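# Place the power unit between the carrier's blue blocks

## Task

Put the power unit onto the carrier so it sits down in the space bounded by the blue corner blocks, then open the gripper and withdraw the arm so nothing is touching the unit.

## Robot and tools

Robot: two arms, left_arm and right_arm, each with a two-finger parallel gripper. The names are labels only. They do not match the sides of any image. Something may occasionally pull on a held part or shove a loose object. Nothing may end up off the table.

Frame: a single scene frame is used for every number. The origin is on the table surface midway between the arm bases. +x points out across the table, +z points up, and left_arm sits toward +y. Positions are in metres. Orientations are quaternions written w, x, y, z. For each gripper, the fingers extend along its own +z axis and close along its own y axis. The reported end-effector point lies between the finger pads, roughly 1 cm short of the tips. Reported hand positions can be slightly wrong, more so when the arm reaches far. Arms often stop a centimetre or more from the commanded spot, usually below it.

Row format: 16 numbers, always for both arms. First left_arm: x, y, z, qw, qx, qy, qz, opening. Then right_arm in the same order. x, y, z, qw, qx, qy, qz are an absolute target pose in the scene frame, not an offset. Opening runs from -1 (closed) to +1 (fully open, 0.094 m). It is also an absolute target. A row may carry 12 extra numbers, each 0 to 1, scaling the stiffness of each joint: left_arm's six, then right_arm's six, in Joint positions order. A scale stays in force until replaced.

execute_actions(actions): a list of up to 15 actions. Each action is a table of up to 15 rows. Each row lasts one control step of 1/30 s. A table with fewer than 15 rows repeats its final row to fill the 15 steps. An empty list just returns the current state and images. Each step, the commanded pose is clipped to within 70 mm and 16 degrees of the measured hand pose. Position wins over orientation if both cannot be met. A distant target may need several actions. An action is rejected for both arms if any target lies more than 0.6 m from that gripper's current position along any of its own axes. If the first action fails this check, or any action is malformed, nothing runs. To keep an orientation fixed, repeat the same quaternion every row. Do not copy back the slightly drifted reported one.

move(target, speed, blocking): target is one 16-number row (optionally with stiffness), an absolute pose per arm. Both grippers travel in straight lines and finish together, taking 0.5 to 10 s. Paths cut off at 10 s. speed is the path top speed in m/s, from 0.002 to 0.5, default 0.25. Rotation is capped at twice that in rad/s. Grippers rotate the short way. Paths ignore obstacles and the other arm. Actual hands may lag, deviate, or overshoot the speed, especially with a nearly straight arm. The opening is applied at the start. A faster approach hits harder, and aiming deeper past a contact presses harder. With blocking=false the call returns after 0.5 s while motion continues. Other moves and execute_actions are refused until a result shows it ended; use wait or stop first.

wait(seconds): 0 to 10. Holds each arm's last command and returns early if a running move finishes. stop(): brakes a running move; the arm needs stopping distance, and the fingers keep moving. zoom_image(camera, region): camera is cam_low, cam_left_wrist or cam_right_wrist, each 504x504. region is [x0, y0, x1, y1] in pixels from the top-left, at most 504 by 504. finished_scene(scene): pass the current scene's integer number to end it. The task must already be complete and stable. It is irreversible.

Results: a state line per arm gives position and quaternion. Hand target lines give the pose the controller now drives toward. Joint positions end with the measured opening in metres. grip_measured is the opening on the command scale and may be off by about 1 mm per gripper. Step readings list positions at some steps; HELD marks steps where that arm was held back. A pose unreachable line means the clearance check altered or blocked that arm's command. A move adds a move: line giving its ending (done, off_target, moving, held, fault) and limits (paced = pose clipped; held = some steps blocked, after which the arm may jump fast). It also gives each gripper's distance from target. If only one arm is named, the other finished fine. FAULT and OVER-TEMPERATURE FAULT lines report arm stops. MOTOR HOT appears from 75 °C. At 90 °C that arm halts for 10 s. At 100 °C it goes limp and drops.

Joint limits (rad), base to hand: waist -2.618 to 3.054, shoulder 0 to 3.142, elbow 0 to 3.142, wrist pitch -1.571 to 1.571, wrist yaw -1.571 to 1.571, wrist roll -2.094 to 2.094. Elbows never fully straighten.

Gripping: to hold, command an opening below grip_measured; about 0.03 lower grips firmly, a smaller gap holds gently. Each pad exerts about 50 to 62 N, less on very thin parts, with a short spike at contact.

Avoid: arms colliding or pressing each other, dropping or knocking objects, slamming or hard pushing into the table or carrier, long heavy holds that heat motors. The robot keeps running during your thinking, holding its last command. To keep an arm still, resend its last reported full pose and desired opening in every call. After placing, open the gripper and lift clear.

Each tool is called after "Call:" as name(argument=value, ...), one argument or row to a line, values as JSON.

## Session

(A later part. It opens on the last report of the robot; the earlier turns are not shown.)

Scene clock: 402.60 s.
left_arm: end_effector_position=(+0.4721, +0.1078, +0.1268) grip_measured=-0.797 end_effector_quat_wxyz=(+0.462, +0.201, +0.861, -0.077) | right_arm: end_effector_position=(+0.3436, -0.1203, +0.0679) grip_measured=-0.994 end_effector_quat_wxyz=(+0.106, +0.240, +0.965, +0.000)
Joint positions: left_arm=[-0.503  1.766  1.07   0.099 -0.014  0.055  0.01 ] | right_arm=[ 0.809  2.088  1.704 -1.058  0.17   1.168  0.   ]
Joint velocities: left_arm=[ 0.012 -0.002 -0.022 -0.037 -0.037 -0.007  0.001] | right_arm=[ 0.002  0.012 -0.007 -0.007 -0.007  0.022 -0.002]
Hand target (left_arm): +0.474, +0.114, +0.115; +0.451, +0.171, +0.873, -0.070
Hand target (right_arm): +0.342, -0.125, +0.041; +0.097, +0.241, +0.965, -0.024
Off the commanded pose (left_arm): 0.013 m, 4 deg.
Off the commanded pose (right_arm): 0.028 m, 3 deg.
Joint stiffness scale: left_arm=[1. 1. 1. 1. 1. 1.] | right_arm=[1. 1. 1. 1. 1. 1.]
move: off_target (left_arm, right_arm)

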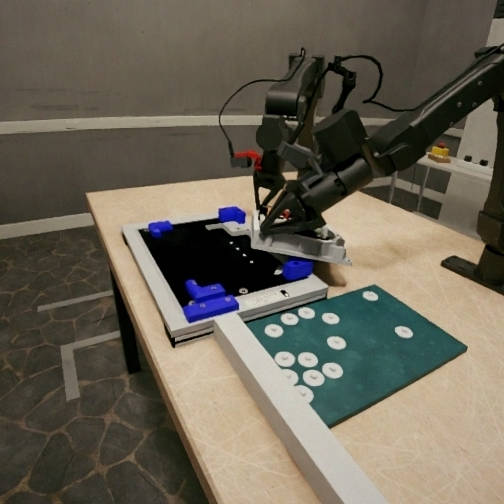

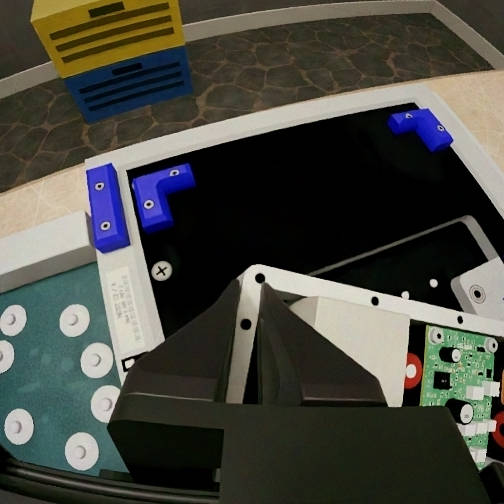

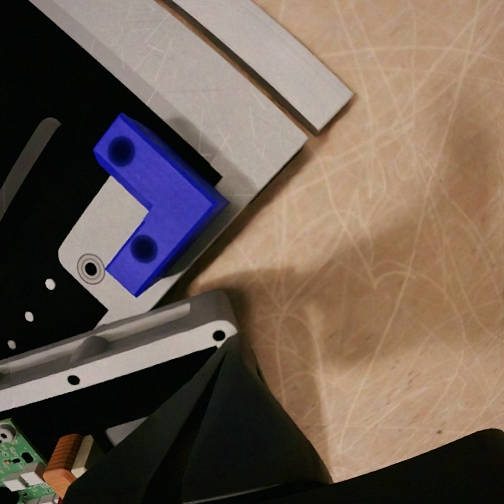

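Call:
move(
  target=[0.474,0.114,0.12,0.45,0.17,0.873,-0.07,-1,0.328,-0.124,0.10,0.097,0.241,0.965,-0.024,-0.3],
  speed=0.05,
)

Call:
move(
  target=[0.474,0.114,0.12,0.45,0.17,0.873,-0.07,-1,0.328,-0.125,0.055,0.097,0.241,0.965,-0.024,-0.3],
  speed=0.03,
)

Scene clock: 412.20 s.
left_arm: end_effector_position=(+0.4716, +0.1076, +0.1279) grip_measured=-0.797 end_effector_quat_wxyz=(+0.462, +0.201, +0.860, -0.078) | right_arm: end_effector_position=(+0.3293, -0.1262, +0.0904) grip_measured=-0.302 end_effector_quat_wxyz=(+0.090, +0.243, +0.966, -0.027)
Joint positions: left_arm=[-0.503  1.763  1.07   0.097 -0.012  0.055  0.01 ] | right_arm=[ 0.824  2.083  1.791 -1.217  0.177  1.193  0.033]
Joint velocities: left_arm=[-0.002 -0.007  0.007 -0.051 -0.022 -0.037  0.   ] | right_arm=[-0.012 -0.002  0.002  0.007  0.066  0.037 -0.   ]
Hand target (left_arm): +0.474, +0.114, +0.120; +0.451, +0.171, +0.873, -0.070
Hand target (right_arm): +0.328, -0.124, +0.100; +0.097, +0.241, +0.965, -0.024
Off the commanded pose (left_arm): 0.010 m, 4 deg.
Off the commanded pose (right_arm): 0.010 m, 1 deg.
Joint stiffness scale: left_arm=[1. 1. 1. 1. 1. 1.] | right_arm=[1. 1. 1. 1. 1. 1.]
move: off_target (left_arm)

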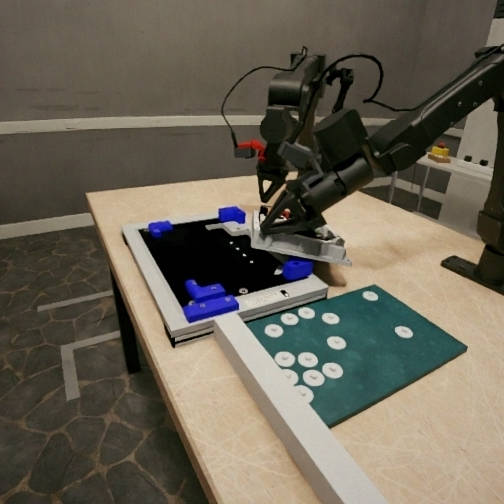

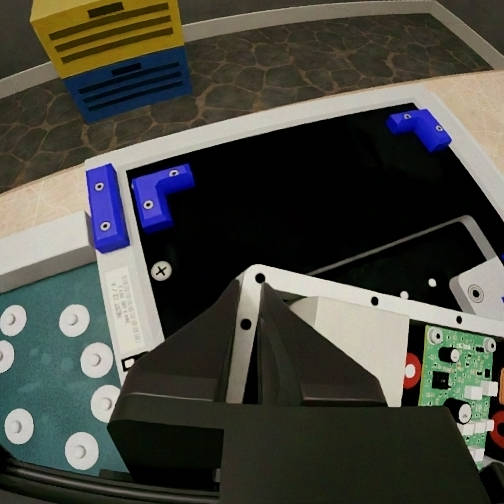

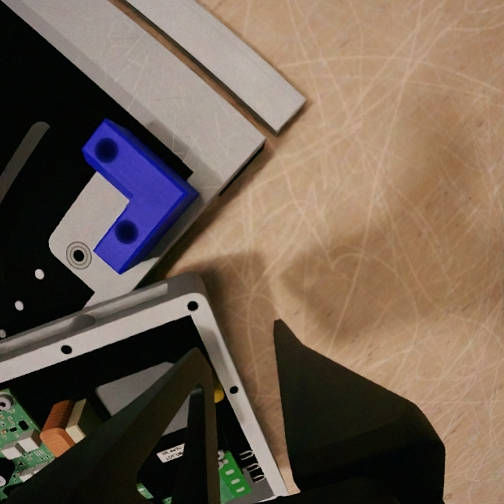

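Scene clock: 413.63 s.
left_arm: end_effector_position=(+0.4715, +0.1077, +0.1278) grip_measured=-0.797 end_effector_quat_wxyz=(+0.462, +0.201, +0.861, -0.078) | right_arm: end_effector_position=(+0.3292, -0.1262, +0.0669) grip_measured=-0.302 end_effector_quat_wxyz=(+0.095, +0.243, +0.965, -0.019)
Joint positions: left_arm=[-0.503  1.763  1.07   0.096 -0.012  0.055  0.01 ] | right_arm=[ 0.824  2.074  1.682 -1.099  0.177  1.193  0.033]
Joint velocities: left_arm=[ 0.007 -0.002 -0.027  0.022 -0.022  0.066 -0.   ] | right_arm=[-0.012 -0.017 -0.002 -0.051 -0.066  0.007  0.   ]
Hand target (left_arm): +0.474, +0.114, +0.120; +0.451, +0.171, +0.873, -0.070
Hand target (right_arm): +0.328, -0.125, +0.055; +0.097, +0.241, +0.965, -0.024
Off the commanded pose (left_arm): 0.010 m, 4 deg.
Off the commanded pose (right_arm): 0.012 m, 1 deg.
Joint stiffness scale: left_arm=[1. 1. 1. 1. 1. 1.] | right_arm=[1. 1. 1. 1. 1. 1.]
move: off_target (left_arm, right_arm)

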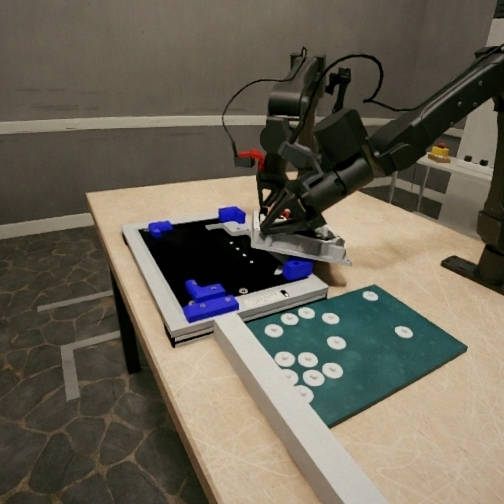

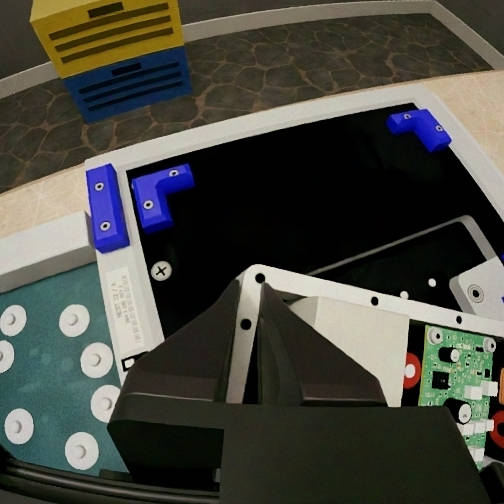

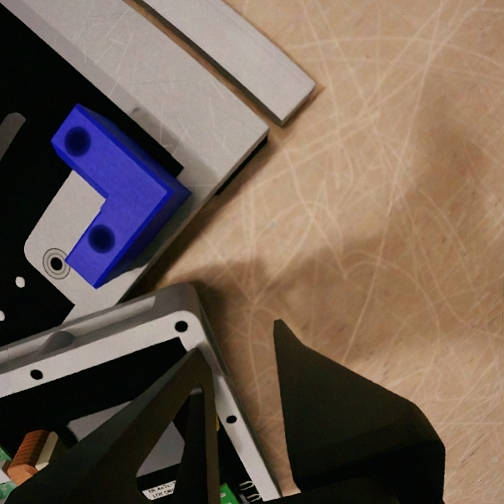

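Call:
move(
  target=[0.474,0.114,0.12,0.45,0.17,0.873,-0.07,-1,0.333,-0.113,0.09,0.097,0.241,0.965,-0.024,-0.3],
  speed=0.05,
)

Call:
move(
  target=[0.474,0.114,0.12,0.45,0.17,0.873,-0.07,-1,0.333,-0.113,0.045,0.097,0.241,0.965,-0.024,-0.3],
  speed=0.03,
)

Call:
move(
  target=[0.474,0.114,0.12,0.45,0.17,0.873,-0.07,-1,0.333,-0.114,0.055,0.097,0.241,0.965,-0.024,-1],
  speed=0.03,
)

Scene clock: 426.80 s.
left_arm: end_effector_position=(+0.4715, +0.1077, +0.1278) grip_measured=-0.797 end_effector_quat_wxyz=(+0.462, +0.201, +0.861, -0.078) | right_arm: end_effector_position=(+0.3348, -0.1153, +0.0923) grip_measured=-0.302 end_effector_quat_wxyz=(+0.098, +0.243, +0.965, -0.016)
Joint positions: left_arm=[-0.503  1.763  1.07   0.096 -0.012  0.055  0.01 ] | right_arm=[ 0.835  2.104  1.828 -1.208  0.178  1.204  0.033]
Joint velocities: left_arm=[-0.002  0.002  0.002 -0.066 -0.022 -0.081  0.001] | right_arm=[ 0.022 -0.012 -0.002  0.022 -0.007 -0.022  0.001]
Hand target (left_arm): +0.474, +0.114, +0.120; +0.451, +0.171, +0.873, -0.070
Hand target (right_arm): +0.333, -0.113, +0.090; +0.097, +0.241, +0.965, -0.024
Off the commanded pose (left_arm): 0.010 m, 4 deg.
Off the commanded pose (right_arm): 0.004 m, 1 deg.
Joint stiffness scale: left_arm=[1. 1. 1. 1. 1. 1.] | right_arm=[1. 1. 1. 1. 1. 1.]
move: off_target (left_arm)

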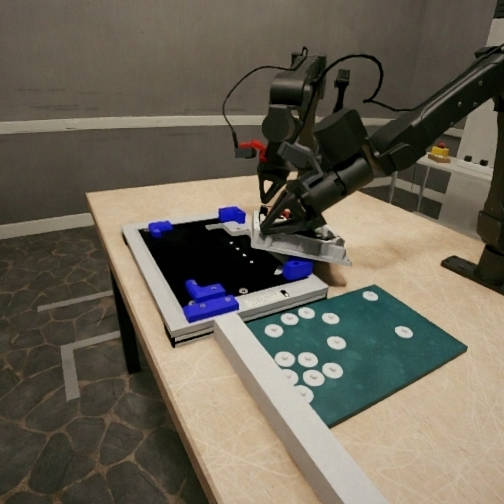

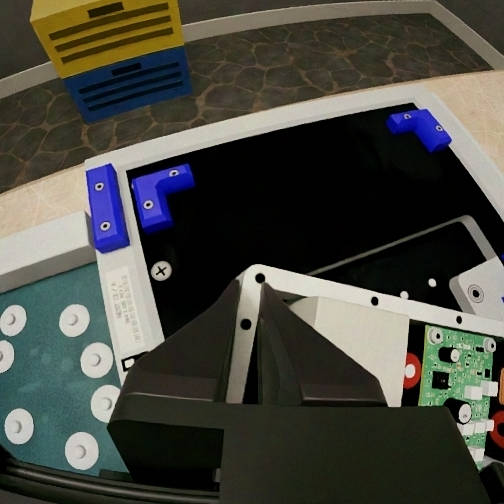

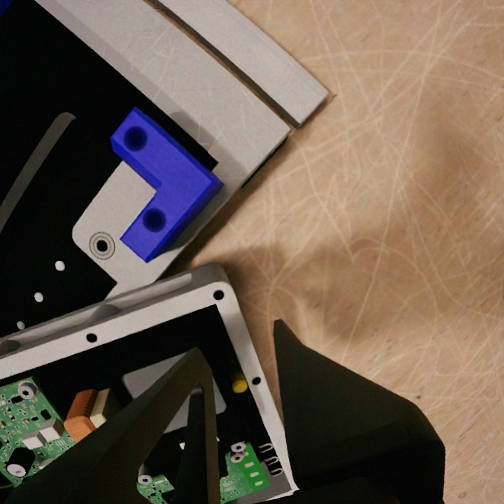

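Scene clock: 428.60 s.
left_arm: end_effector_position=(+0.4716, +0.1076, +0.1279) grip_measured=-0.797 end_effector_quat_wxyz=(+0.462, +0.201, +0.860, -0.078) | right_arm: end_effector_position=(+0.3360, -0.1143, +0.0865) grip_measured=-0.302 end_effector_quat_wxyz=(+0.115, +0.244, +0.963, +0.000)
Joint positions: left_arm=[-0.503  1.763  1.07   0.097 -0.012  0.055  0.01 ] | right_arm=[ 0.839  2.065  1.741 -1.114  0.189  1.205  0.033]
Joint velocities: left_arm=[-0.002  0.007 -0.007 -0.095 -0.037 -0.051  0.001] | right_arm=[-0.002 -0.017 -0.012  0.007 -0.037 -0.022 -0.001]
Hand target (left_arm): +0.474, +0.114, +0.120; +0.451, +0.171, +0.873, -0.070
Hand target (right_arm): +0.331, -0.115, +0.047; +0.097, +0.241, +0.965, -0.025
Off the commanded pose (left_arm): 0.010 m, 4 deg.
Off the commanded pose (right_arm): 0.042 m, 3 deg.
Joint stiffness scale: left_arm=[1. 1. 1. 1. 1. 1.] | right_arm=[1. 1. 1. 1. 1. 1.]
move: off_target (left_arm, right_arm)

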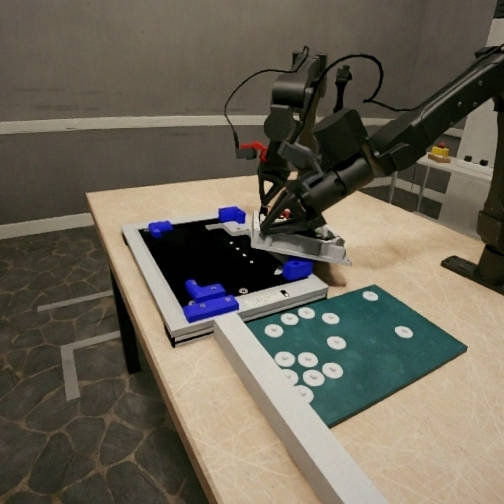

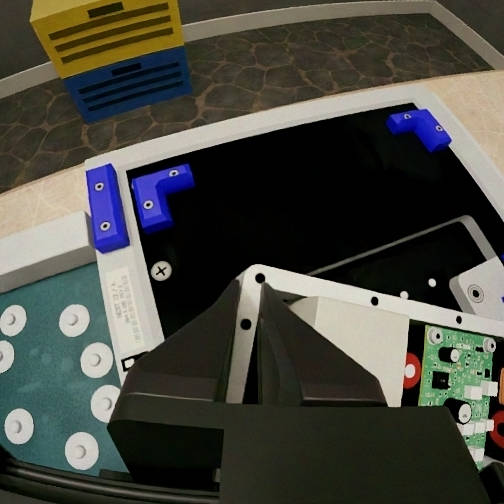

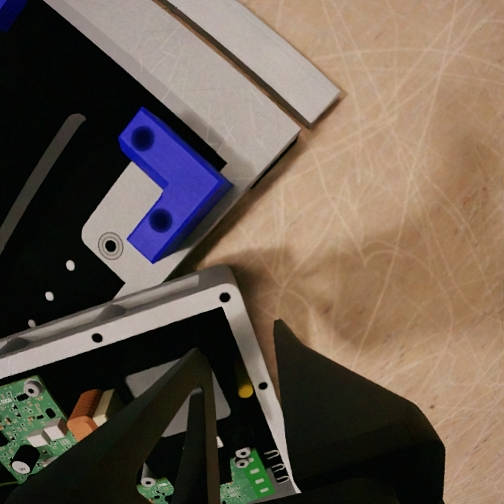

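Scene clock: 430.03 s.
left_arm: end_effector_position=(+0.4715, +0.1077, +0.1278) grip_measured=-0.797 end_effector_quat_wxyz=(+0.462, +0.201, +0.861, -0.078) | right_arm: end_effector_position=(+0.3379, -0.1125, +0.0681) grip_measured=-0.994 end_effector_quat_wxyz=(+0.107, +0.243, +0.964, -0.011)
Joint positions: left_arm=[-0.503  1.763  1.07   0.096 -0.012  0.054  0.01 ] | right_arm=[ 0.839  2.112  1.741 -1.097  0.188  1.205  0.   ]
Joint velocities: left_arm=[ 0.017 -0.002 -0.017 -0.081  0.007  0.007 -0.   ] | right_arm=[-0.002 -0.002  0.002  0.022  0.007  0.007 -0.001]
Hand target (left_arm): +0.474, +0.114, +0.120; +0.451, +0.171, +0.873, -0.070
Hand target (right_arm): +0.333, -0.114, +0.055; +0.097, +0.241, +0.965, -0.024
Off the commanded pose (left_arm): 0.010 m, 4 deg.
Off the commanded pose (right_arm): 0.014 m, 2 deg.
Joint stiffness scale: left_arm=[1. 1. 1. 1. 1. 1.] | right_arm=[1. 1. 1. 1. 1. 1.]
move: off_target (left_arm, right_arm)

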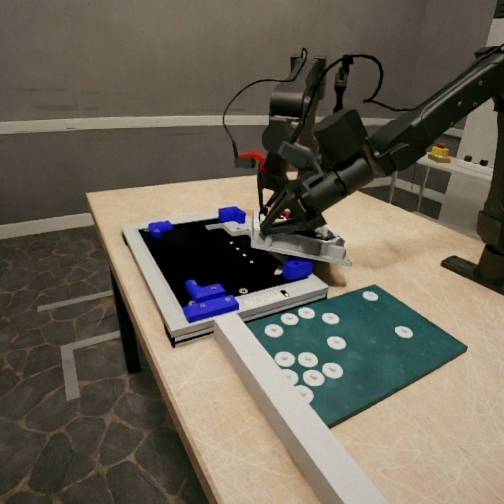

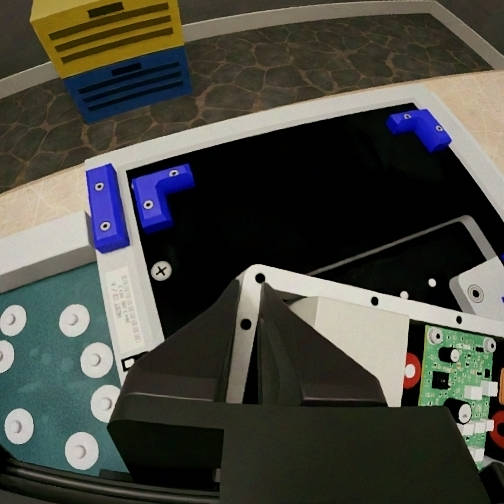

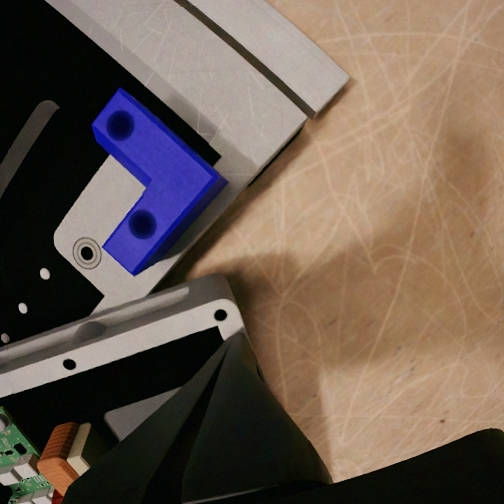

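Call:
move(
  target=[0.474,0.114,0.12,0.45,0.17,0.873,-0.07,-1,0.334,-0.118,0.09,0.097,0.241,0.965,-0.024,-0.55],
  speed=0.05,
)

Call:
move(
  target=[0.474,0.114,0.12,0.45,0.17,0.873,-0.07,-1,0.334,-0.118,0.045,0.097,0.241,0.965,-0.024,-0.55],
  speed=0.03,
)

Scene clock: 440.93 s.
left_arm: end_effector_position=(+0.4715, +0.1076, +0.1279) grip_measured=-0.797 end_effector_quat_wxyz=(+0.462, +0.201, +0.860, -0.078) | right_arm: end_effector_position=(+0.3332, -0.1170, +0.0853) grip_measured=-0.552 end_effector_quat_wxyz=(+0.098, +0.242, +0.965, -0.024)
Joint positions: left_arm=[-0.503  1.763  1.07   0.097 -0.011  0.055  0.01 ] | right_arm=[ 0.839  2.109  1.809 -1.197  0.189  1.205  0.021]
Joint velocities: left_arm=[-0.002 -0.002 -0.017 -0.007 -0.051  0.037 -0.   ] | right_arm=[ 0.012  0.017 -0.002 -0.022 -0.022 -0.037 -0.   ]
Hand target (left_arm): +0.474, +0.114, +0.120; +0.451, +0.171, +0.873, -0.070
Hand target (right_arm): +0.334, -0.118, +0.090; +0.097, +0.241, +0.965, -0.024
Off the commanded pose (left_arm): 0.010 m, 4 deg.
Off the commanded pose (right_arm): 0.005 m, 0 deg.
Joint stiffness scale: left_arm=[1. 1. 1. 1. 1. 1.] | right_arm=[1. 1. 1. 1. 1. 1.]
move: off_target (left_arm)

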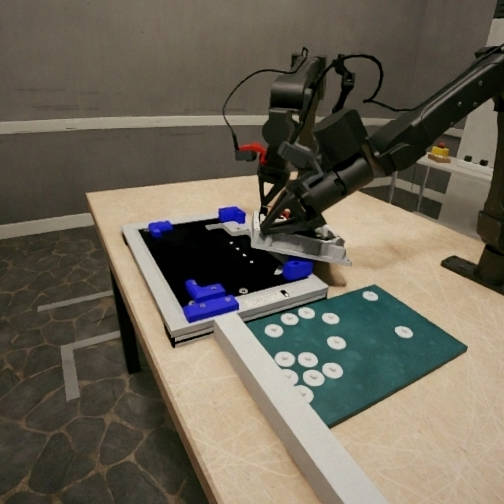

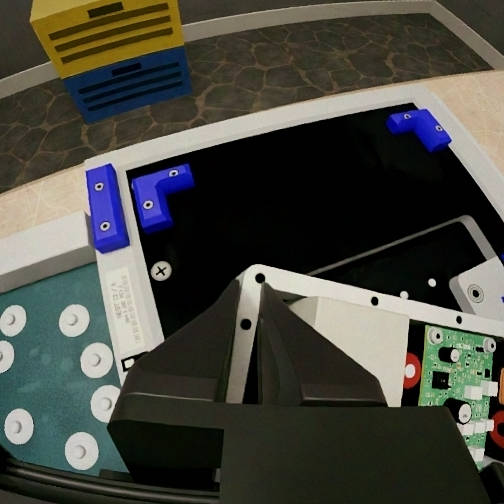

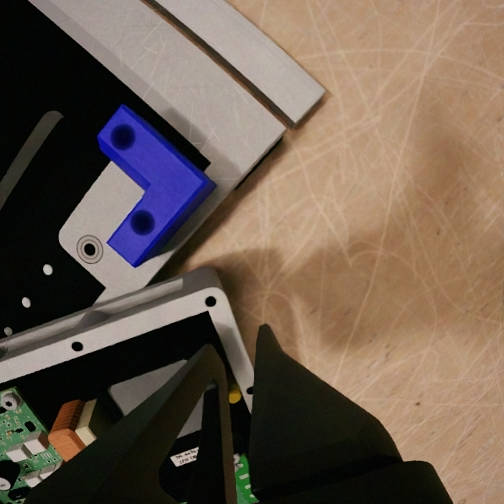

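Scene clock: 442.50 s.
left_arm: end_effector_position=(+0.4715, +0.1076, +0.1279) grip_measured=-0.797 end_effector_quat_wxyz=(+0.462, +0.201, +0.860, -0.078) | right_arm: end_effector_position=(+0.3324, -0.1177, +0.0669) grip_measured=-0.552 end_effector_quat_wxyz=(+0.102, +0.242, +0.965, -0.018)
Joint positions: left_arm=[-0.503  1.763  1.07   0.097 -0.011  0.055  0.01 ] | right_arm=[ 0.839  2.097  1.715 -1.1    0.189  1.205  0.021]
Joint velocities: left_arm=[ 0.007  0.007 -0.017  0.037  0.037  0.022 -0.001] | right_arm=[ 0.007 -0.012 -0.002 -0.022 -0.066 -0.007 -0.   ]
Hand target (left_arm): +0.474, +0.114, +0.120; +0.451, +0.171, +0.873, -0.070
Hand target (right_arm): +0.333, -0.119, +0.046; +0.097, +0.241, +0.965, -0.024
Off the commanded pose (left_arm): 0.010 m, 4 deg.
Off the commanded pose (right_arm): 0.022 m, 1 deg.
Joint stiffness scale: left_arm=[1. 1. 1. 1. 1. 1.] | right_arm=[1. 1. 1. 1. 1. 1.]
move: off_target (left_arm, right_arm)

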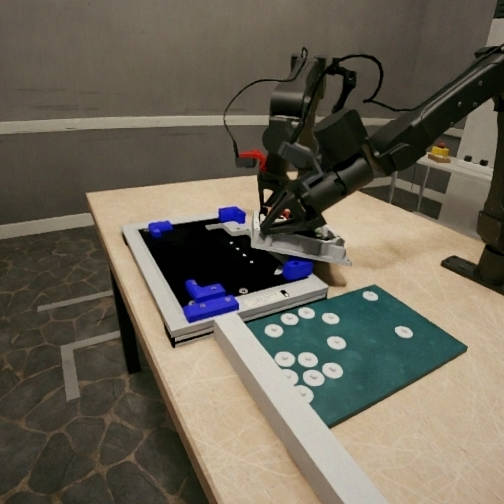

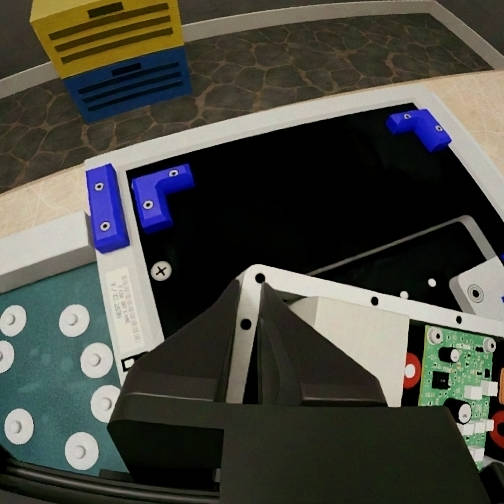

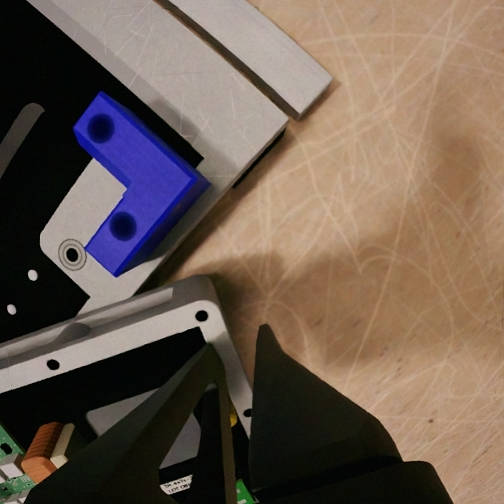

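Call:
move(
  target=[0.474,0.114,0.12,0.45,0.17,0.873,-0.07,-1,0.30,-0.10,0.13,0,-0.8,0.6,0,-0.2],
  speed=0.12,
)

Call:
move(
  target=[0.474,0.114,0.12,0.45,0.17,0.873,-0.07,-1,0.24,-0.02,0.11,0,-0.857,0.515,0,-0.2],
  speed=0.12,
)

Scene clock: 468.10 s.
left_arm: end_effector_position=(+0.4715, +0.1076, +0.1279) grip_measured=-0.797 end_effector_quat_wxyz=(+0.462, +0.201, +0.860, -0.078) | right_arm: end_effector_position=(+0.3026, -0.1035, +0.1322) grip_measured=-0.202 end_effector_quat_wxyz=(-0.005, +0.795, -0.606, +0.008)
Joint positions: left_arm=[-0.503  1.763  1.07   0.097 -0.011  0.055  0.01 ] | right_arm=[ 0.837  2.123  2.031 -1.466  0.013 -1.119  0.038]
Joint velocities: left_arm=[ 0.007  0.012 -0.002 -0.007 -0.022  0.007  0.   ] | right_arm=[-0.007  0.002  0.007 -0.007  0.037  0.022 -0.   ]
Hand target (left_arm): +0.474, +0.114, +0.120; +0.451, +0.171, +0.873, -0.070
Hand target (right_arm): +0.300, -0.100, +0.130; -0.001, +0.800, -0.601, +0.000
Off the commanded pose (left_arm): 0.010 m, 4 deg.
Off the commanded pose (right_arm): 0.005 m, 1 deg.
Joint stiffness scale: left_arm=[1. 1. 1. 1. 1. 1.] | right_arm=[1. 1. 1. 1. 1. 1.]
move: off_target (left_arm)

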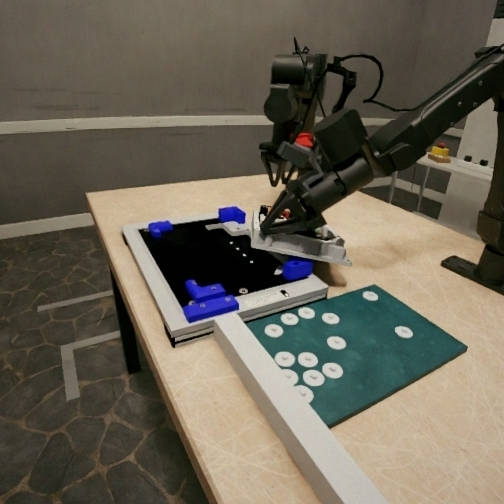

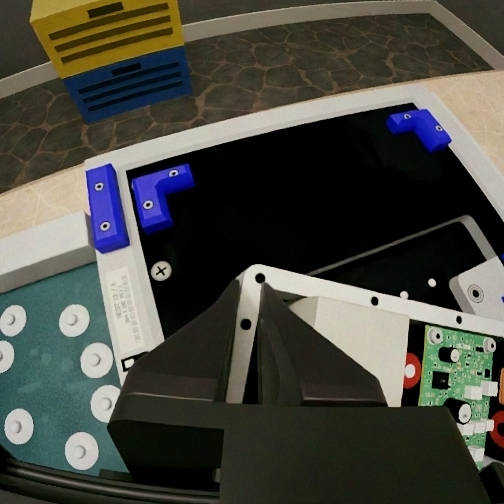

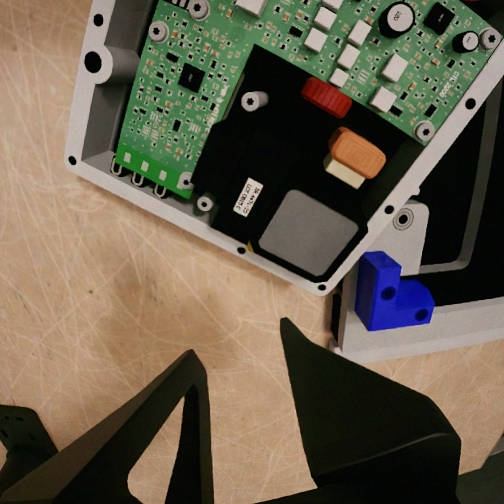

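Scene clock: 469.40 s.
left_arm: end_effector_position=(+0.4715, +0.1076, +0.1279) grip_measured=-0.797 end_effector_quat_wxyz=(+0.462, +0.201, +0.860, -0.078) | right_arm: end_effector_position=(+0.2414, -0.0238, +0.1115) grip_measured=-0.202 end_effector_quat_wxyz=(+0.002, +0.858, -0.513, +0.005)
Joint positions: left_arm=[-0.503  1.763  1.07   0.097 -0.011  0.055  0.01 ] | right_arm=[ 1.071  2.22   2.103 -1.458  0.01  -1.11   0.038]
Joint velocities: left_arm=[ 0.012 -0.012  0.002 -0.037 -0.051 -0.022  0.   ] | right_arm=[ 0.007  0.007  0.012  0.037 -0.022  0.007 -0.   ]
Hand target (left_arm): +0.474, +0.114, +0.120; +0.451, +0.171, +0.873, -0.070
Hand target (right_arm): +0.241, -0.020, +0.110; +0.001, +0.857, -0.515, -0.000
Off the commanded pose (left_arm): 0.010 m, 4 deg.
Off the commanded pose (right_arm): 0.004 m, 1 deg.
Joint stiffness scale: left_arm=[1. 1. 1. 1. 1. 1.] | right_arm=[1. 1. 1. 1. 1. 1.]
move: off_target (left_arm)

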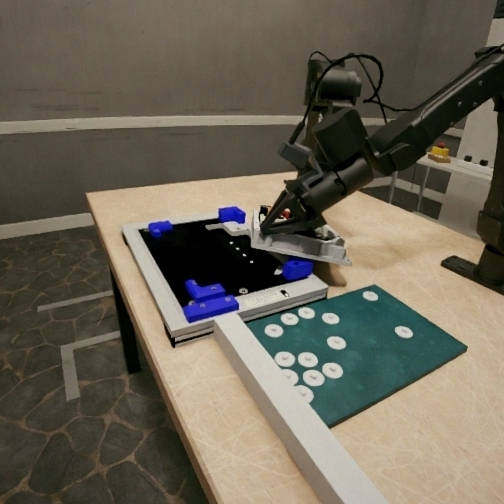

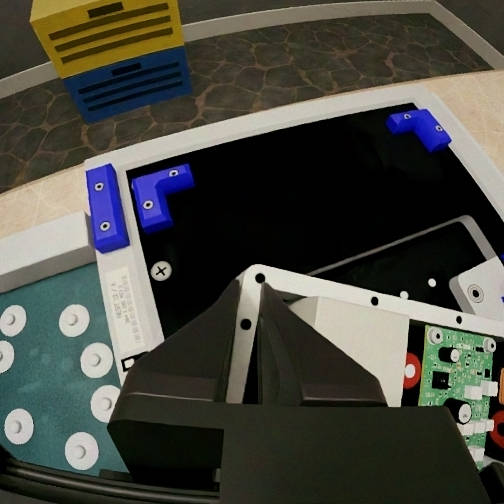

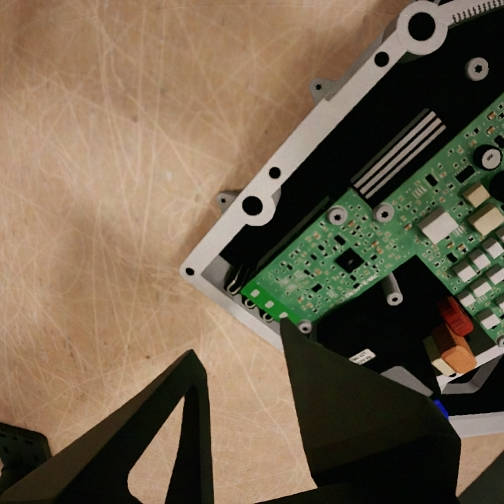

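Call:
move(
  target=[0.474,0.114,0.12,0.45,0.17,0.873,-0.07,-1,0.22,0.0,0.11,0,-0.515,0.857,0,-0.2],
  speed=0.12,
)

Scene clock: 489.63 s.
left_arm: end_effector_position=(+0.4715, +0.1076, +0.1279) grip_measured=-0.797 end_effector_quat_wxyz=(+0.462, +0.201, +0.860, -0.078) | right_arm: end_effector_position=(+0.2252, -0.0041, +0.1155) grip_measured=-0.202 end_effector_quat_wxyz=(+0.009, -0.514, +0.857, +0.000)
Joint positions: left_arm=[-0.503  1.763  1.07   0.097 -0.011  0.055  0.01 ] | right_arm=[ 1.127  2.235  2.144 -1.463  0.008 -0.071  0.038]
Joint velocities: left_arm=[ 0.002 -0.002  0.017  0.066 -0.066 -0.051 -0.001] | right_arm=[ 0.012 -0.017 -0.012  0.022 -0.051  0.037 -0.   ]
Hand target (left_arm): +0.474, +0.114, +0.120; +0.451, +0.171, +0.873, -0.070
Hand target (right_arm): +0.220, +0.000, +0.110; +0.000, -0.515, +0.857, -0.000
Off the commanded pose (left_arm): 0.010 m, 4 deg.
Off the commanded pose (right_arm): 0.009 m, 1 deg.
Joint stiffness scale: left_arm=[1. 1. 1. 1. 1. 1.] | right_arm=[1. 1. 1. 1. 1. 1.]
move: off_target (left_arm)

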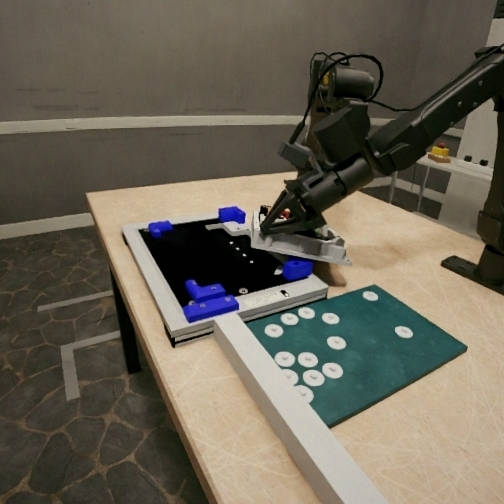

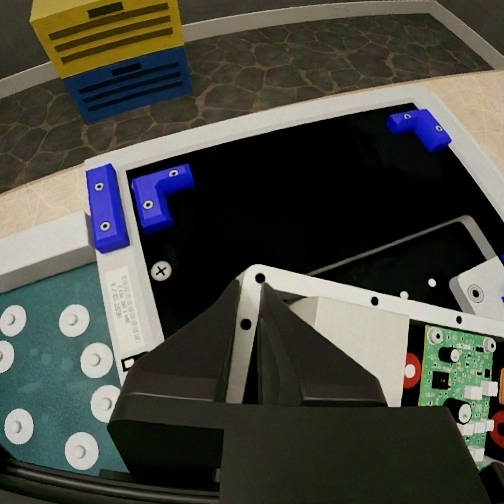

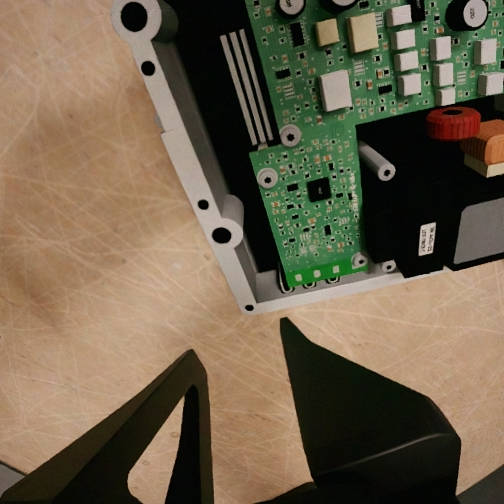

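Call:
move(
  target=[0.474,0.114,0.12,0.45,0.17,0.873,-0.07,-1,0.243,0.055,0.09,0,-0.515,0.857,0,-0.2],
  speed=0.08,
)

Scene clock: 496.90 s.
left_arm: end_effector_position=(+0.4715, +0.1076, +0.1279) grip_measured=-0.797 end_effector_quat_wxyz=(+0.462, +0.201, +0.860, -0.078) | right_arm: end_effector_position=(+0.2472, +0.0420, +0.0967) grip_measured=-0.202 end_effector_quat_wxyz=(+0.026, -0.514, +0.858, +0.009)
Joint positions: left_arm=[-0.503  1.763  1.07   0.097 -0.011  0.055  0.01 ] | right_arm=[ 1.139  2.495  2.524 -1.546  0.008 -0.057  0.038]
Joint velocities: left_arm=[-0.002 -0.007 -0.002 -0.081  0.022  0.007  0.001] | right_arm=[-0.012  0.012 -0.012  0.007 -0.051  0.007  0.001]
Hand target (left_arm): +0.474, +0.114, +0.120; +0.451, +0.171, +0.873, -0.070
Hand target (right_arm): +0.247, +0.041, +0.097; +0.024, -0.513, +0.858, +0.008
Off the commanded pose (left_arm): 0.010 m, 4 deg.
Off the commanded pose (right_arm): 0.015 m, 3 deg.
Joint stiffness scale: left_arm=[1. 1. 1. 1. 1. 1.] | right_arm=[1. 1. 1. 1. 1. 1.]
move: held (right_arm), off_target (left_arm); limits=held; held on 10 of 33 steps (right_arm), including the last (right_arm)
pose unreachable (right arm): on one or more control steps of this call, first in action 0 (counted from 0), this arm could not follow its commanded pose, so it was not sent that pose on those steps. On the call's last step it was still not sent that pose. It may still have moved: this result reports where it is.
cause: the commanded pose would bring a part of the arm too close to another arm (this arm's wrist (the part past joint 4) and the other arm's wrist (the part past joint 4)).

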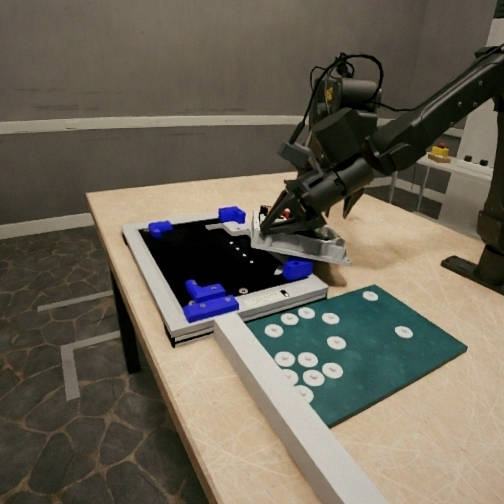

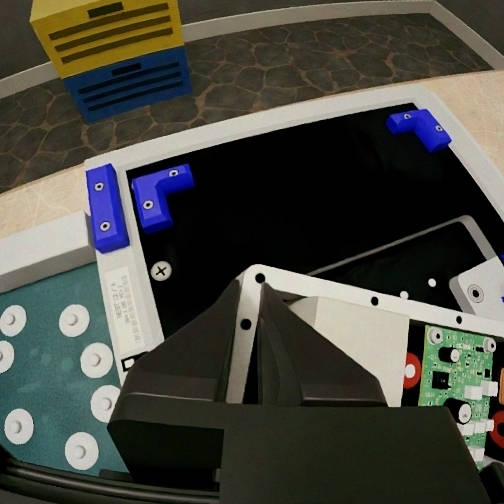

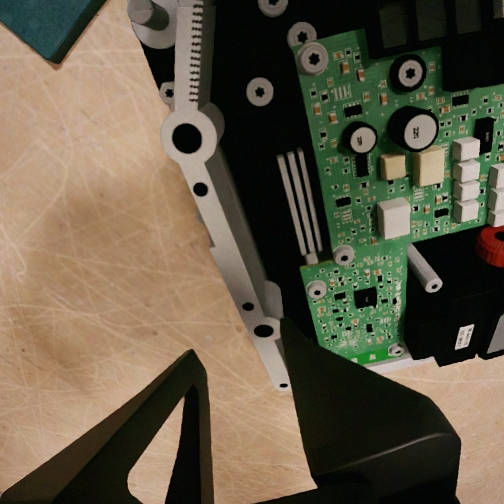

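Call:
move(
  target=[0.474,0.114,0.12,0.45,0.17,0.873,-0.07,-1,0.238,0.043,0.03,0,-0.515,0.857,0,-0.2],
  speed=0.04,
)

Scene clock: 506.27 s.
left_arm: end_effector_position=(+0.4714, +0.1073, +0.1279) grip_measured=-0.798 end_effector_quat_wxyz=(+0.462, +0.208, +0.859, -0.075) | right_arm: end_effector_position=(+0.2454, +0.0386, +0.0423) grip_measured=-0.202 end_effector_quat_wxyz=(+0.004, -0.513, +0.858, -0.004)
Joint positions: left_arm=[-0.503  1.763  1.07   0.097 -0.01   0.071  0.01 ] | right_arm=[ 1.139  2.495  2.307 -1.38   0.01  -0.055  0.038]
Joint velocities: left_arm=[-0.007 -0.007 -0.002 -0.051  0.007  0.154 -0.   ] | right_arm=[-0.022 -0.022  0.002 -0.066 -0.037  0.007 -0.   ]
Hand target (left_arm): +0.471, +0.107, +0.128; +0.462, +0.207, +0.859, -0.075
Hand target (right_arm): +0.245, +0.039, +0.043; +0.003, -0.513, +0.858, -0.003
Off the commanded pose (left_arm): 0.011 m, 5 deg.
Off the commanded pose (right_arm): 0.015 m, 1 deg.
Joint stiffness scale: left_arm=[1. 1. 1. 1. 1. 1.] | right_arm=[1. 1. 1. 1. 1. 1.]
move: held (left_arm, right_arm); limits=held; held on 15 of 59 steps (right_arm, left_arm), including the last (right_arm, left_arm)
pose unreachable (left arm): on one or more control steps of this call, first in action 0 (counted from 0), this arm could not follow its commanded pose, so it was not sent that pose on those steps. On the call's last step it was still not sent that pose. It may still have moved: this result reports where it is.
cause: the commanded pose would bring a part of the arm too close to another arm (this arm's wrist (the part past joint 4) and the other arm's wrist (the part past joint 4)).
pose unreachable (right arm): on one or more control steps of this call, first in action 0 (counted from 0), this arm could not follow its commanded pose, so it was not sent that pose on those steps. On the call's last step it was still not sent that pose. It may still have moved: this result reports where it is.
cause: the commanded pose would bring a part of the arm too close to another arm (this arm's wrist (the part past joint 4) and the other arm's wrist (the part past joint 4)).

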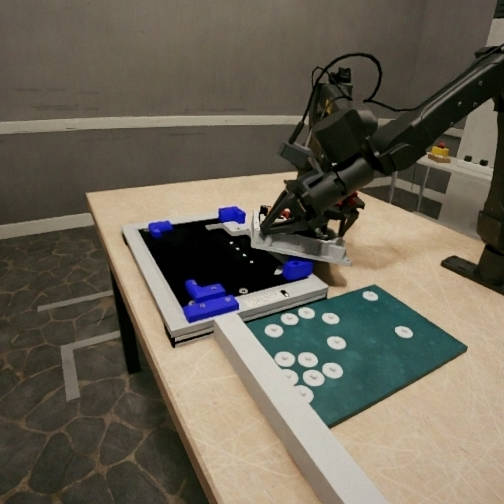

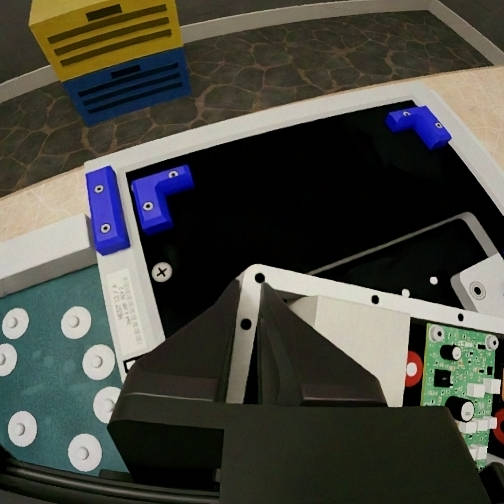

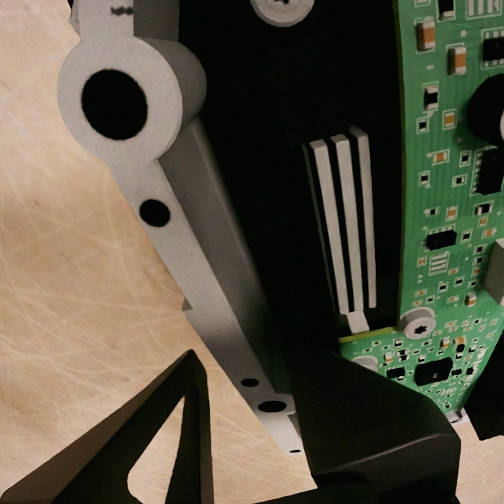

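Wall is between the fingers. Close.

Call:
move(
  target=[0.4714,0.1073,0.128,0.462,0.208,0.859,-0.075,-1,0.2454,0.0386,0.0423,0,-0.513,0.858,0,-1],
  speed=0.03,
)

Scene clock: 511.93 s.
left_arm: end_effector_position=(+0.4702, +0.1057, +0.1272) grip_measured=-0.799 end_effector_quat_wxyz=(+0.461, +0.219, +0.857, -0.075) | right_arm: end_effector_position=(+0.2502, +0.0354, +0.0425) grip_measured=-0.611 end_effector_quat_wxyz=(+0.009, -0.510, +0.860, -0.015)
Joint positions: left_arm=[-0.504  1.763  1.07   0.093 -0.     0.089  0.009] | right_arm=[ 1.137  2.495  2.307 -1.381  0.036 -0.051  0.018]
Joint velocities: left_arm=[ 0.002 -0.022 -0.012 -0.022  0.007  0.066 -0.002] | right_arm=[-0.002  0.002 -0.007 -0.037 -0.007 -0.051  0.   ]
Hand target (left_arm): +0.471, +0.107, +0.128; +0.462, +0.208, +0.859, -0.075
Hand target (right_arm): +0.250, +0.035, +0.042; +0.008, -0.510, +0.860, -0.014
Off the commanded pose (left_arm): 0.002 m, 1 deg.
Off the commanded pose (right_arm): 0.006 m, 2 deg.
Joint stiffness scale: left_arm=[1. 1. 1. 1. 1. 1.] | right_arm=[1. 1. 1. 1. 1. 1.]
move: held (right_arm); limits=held; held on 8 of 21 steps (right_arm, left_arm), including the last (right_arm)
pose unreachable (left arm): on one or more control steps of this call, first in action 0 (counted from 0), this arm could not follow its commanded pose, so it was not sent that pose on those steps. It may still have moved: this result reports where it is.
cause: the commanded pose would bring a part of the arm too close to another arm (this arm's wrist (the part past joint 4) and the other arm's wrist (the part past joint 4)).
pose unreachable (right arm): on one or more control steps of this call, first in action 0 (counted from 0), this arm could not follow its commanded pose, so it was not sent that pose on those steps. On the call's last step it was still not sent that pose. It may still have moved: this result reports where it is.
cause: the commanded pose would bring a part of the arm too close to another arm (this arm's wrist (the part past joint 4) and the other arm's wrist (the part past joint 4)).

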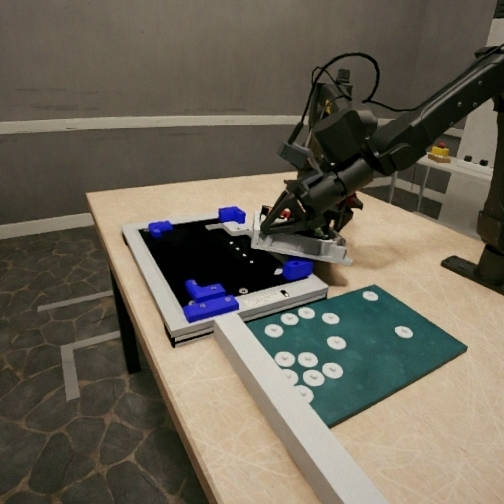

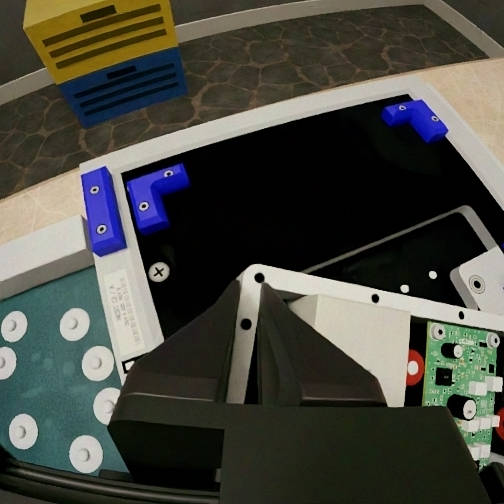

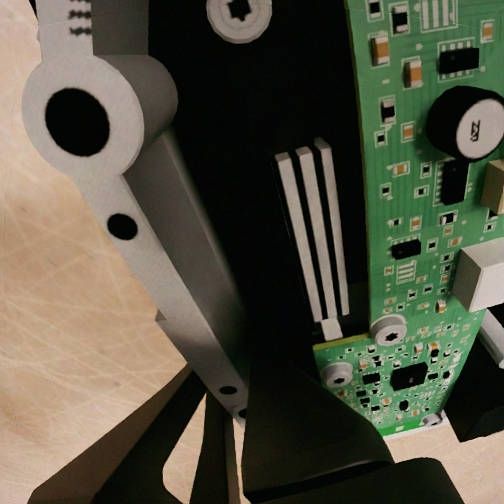

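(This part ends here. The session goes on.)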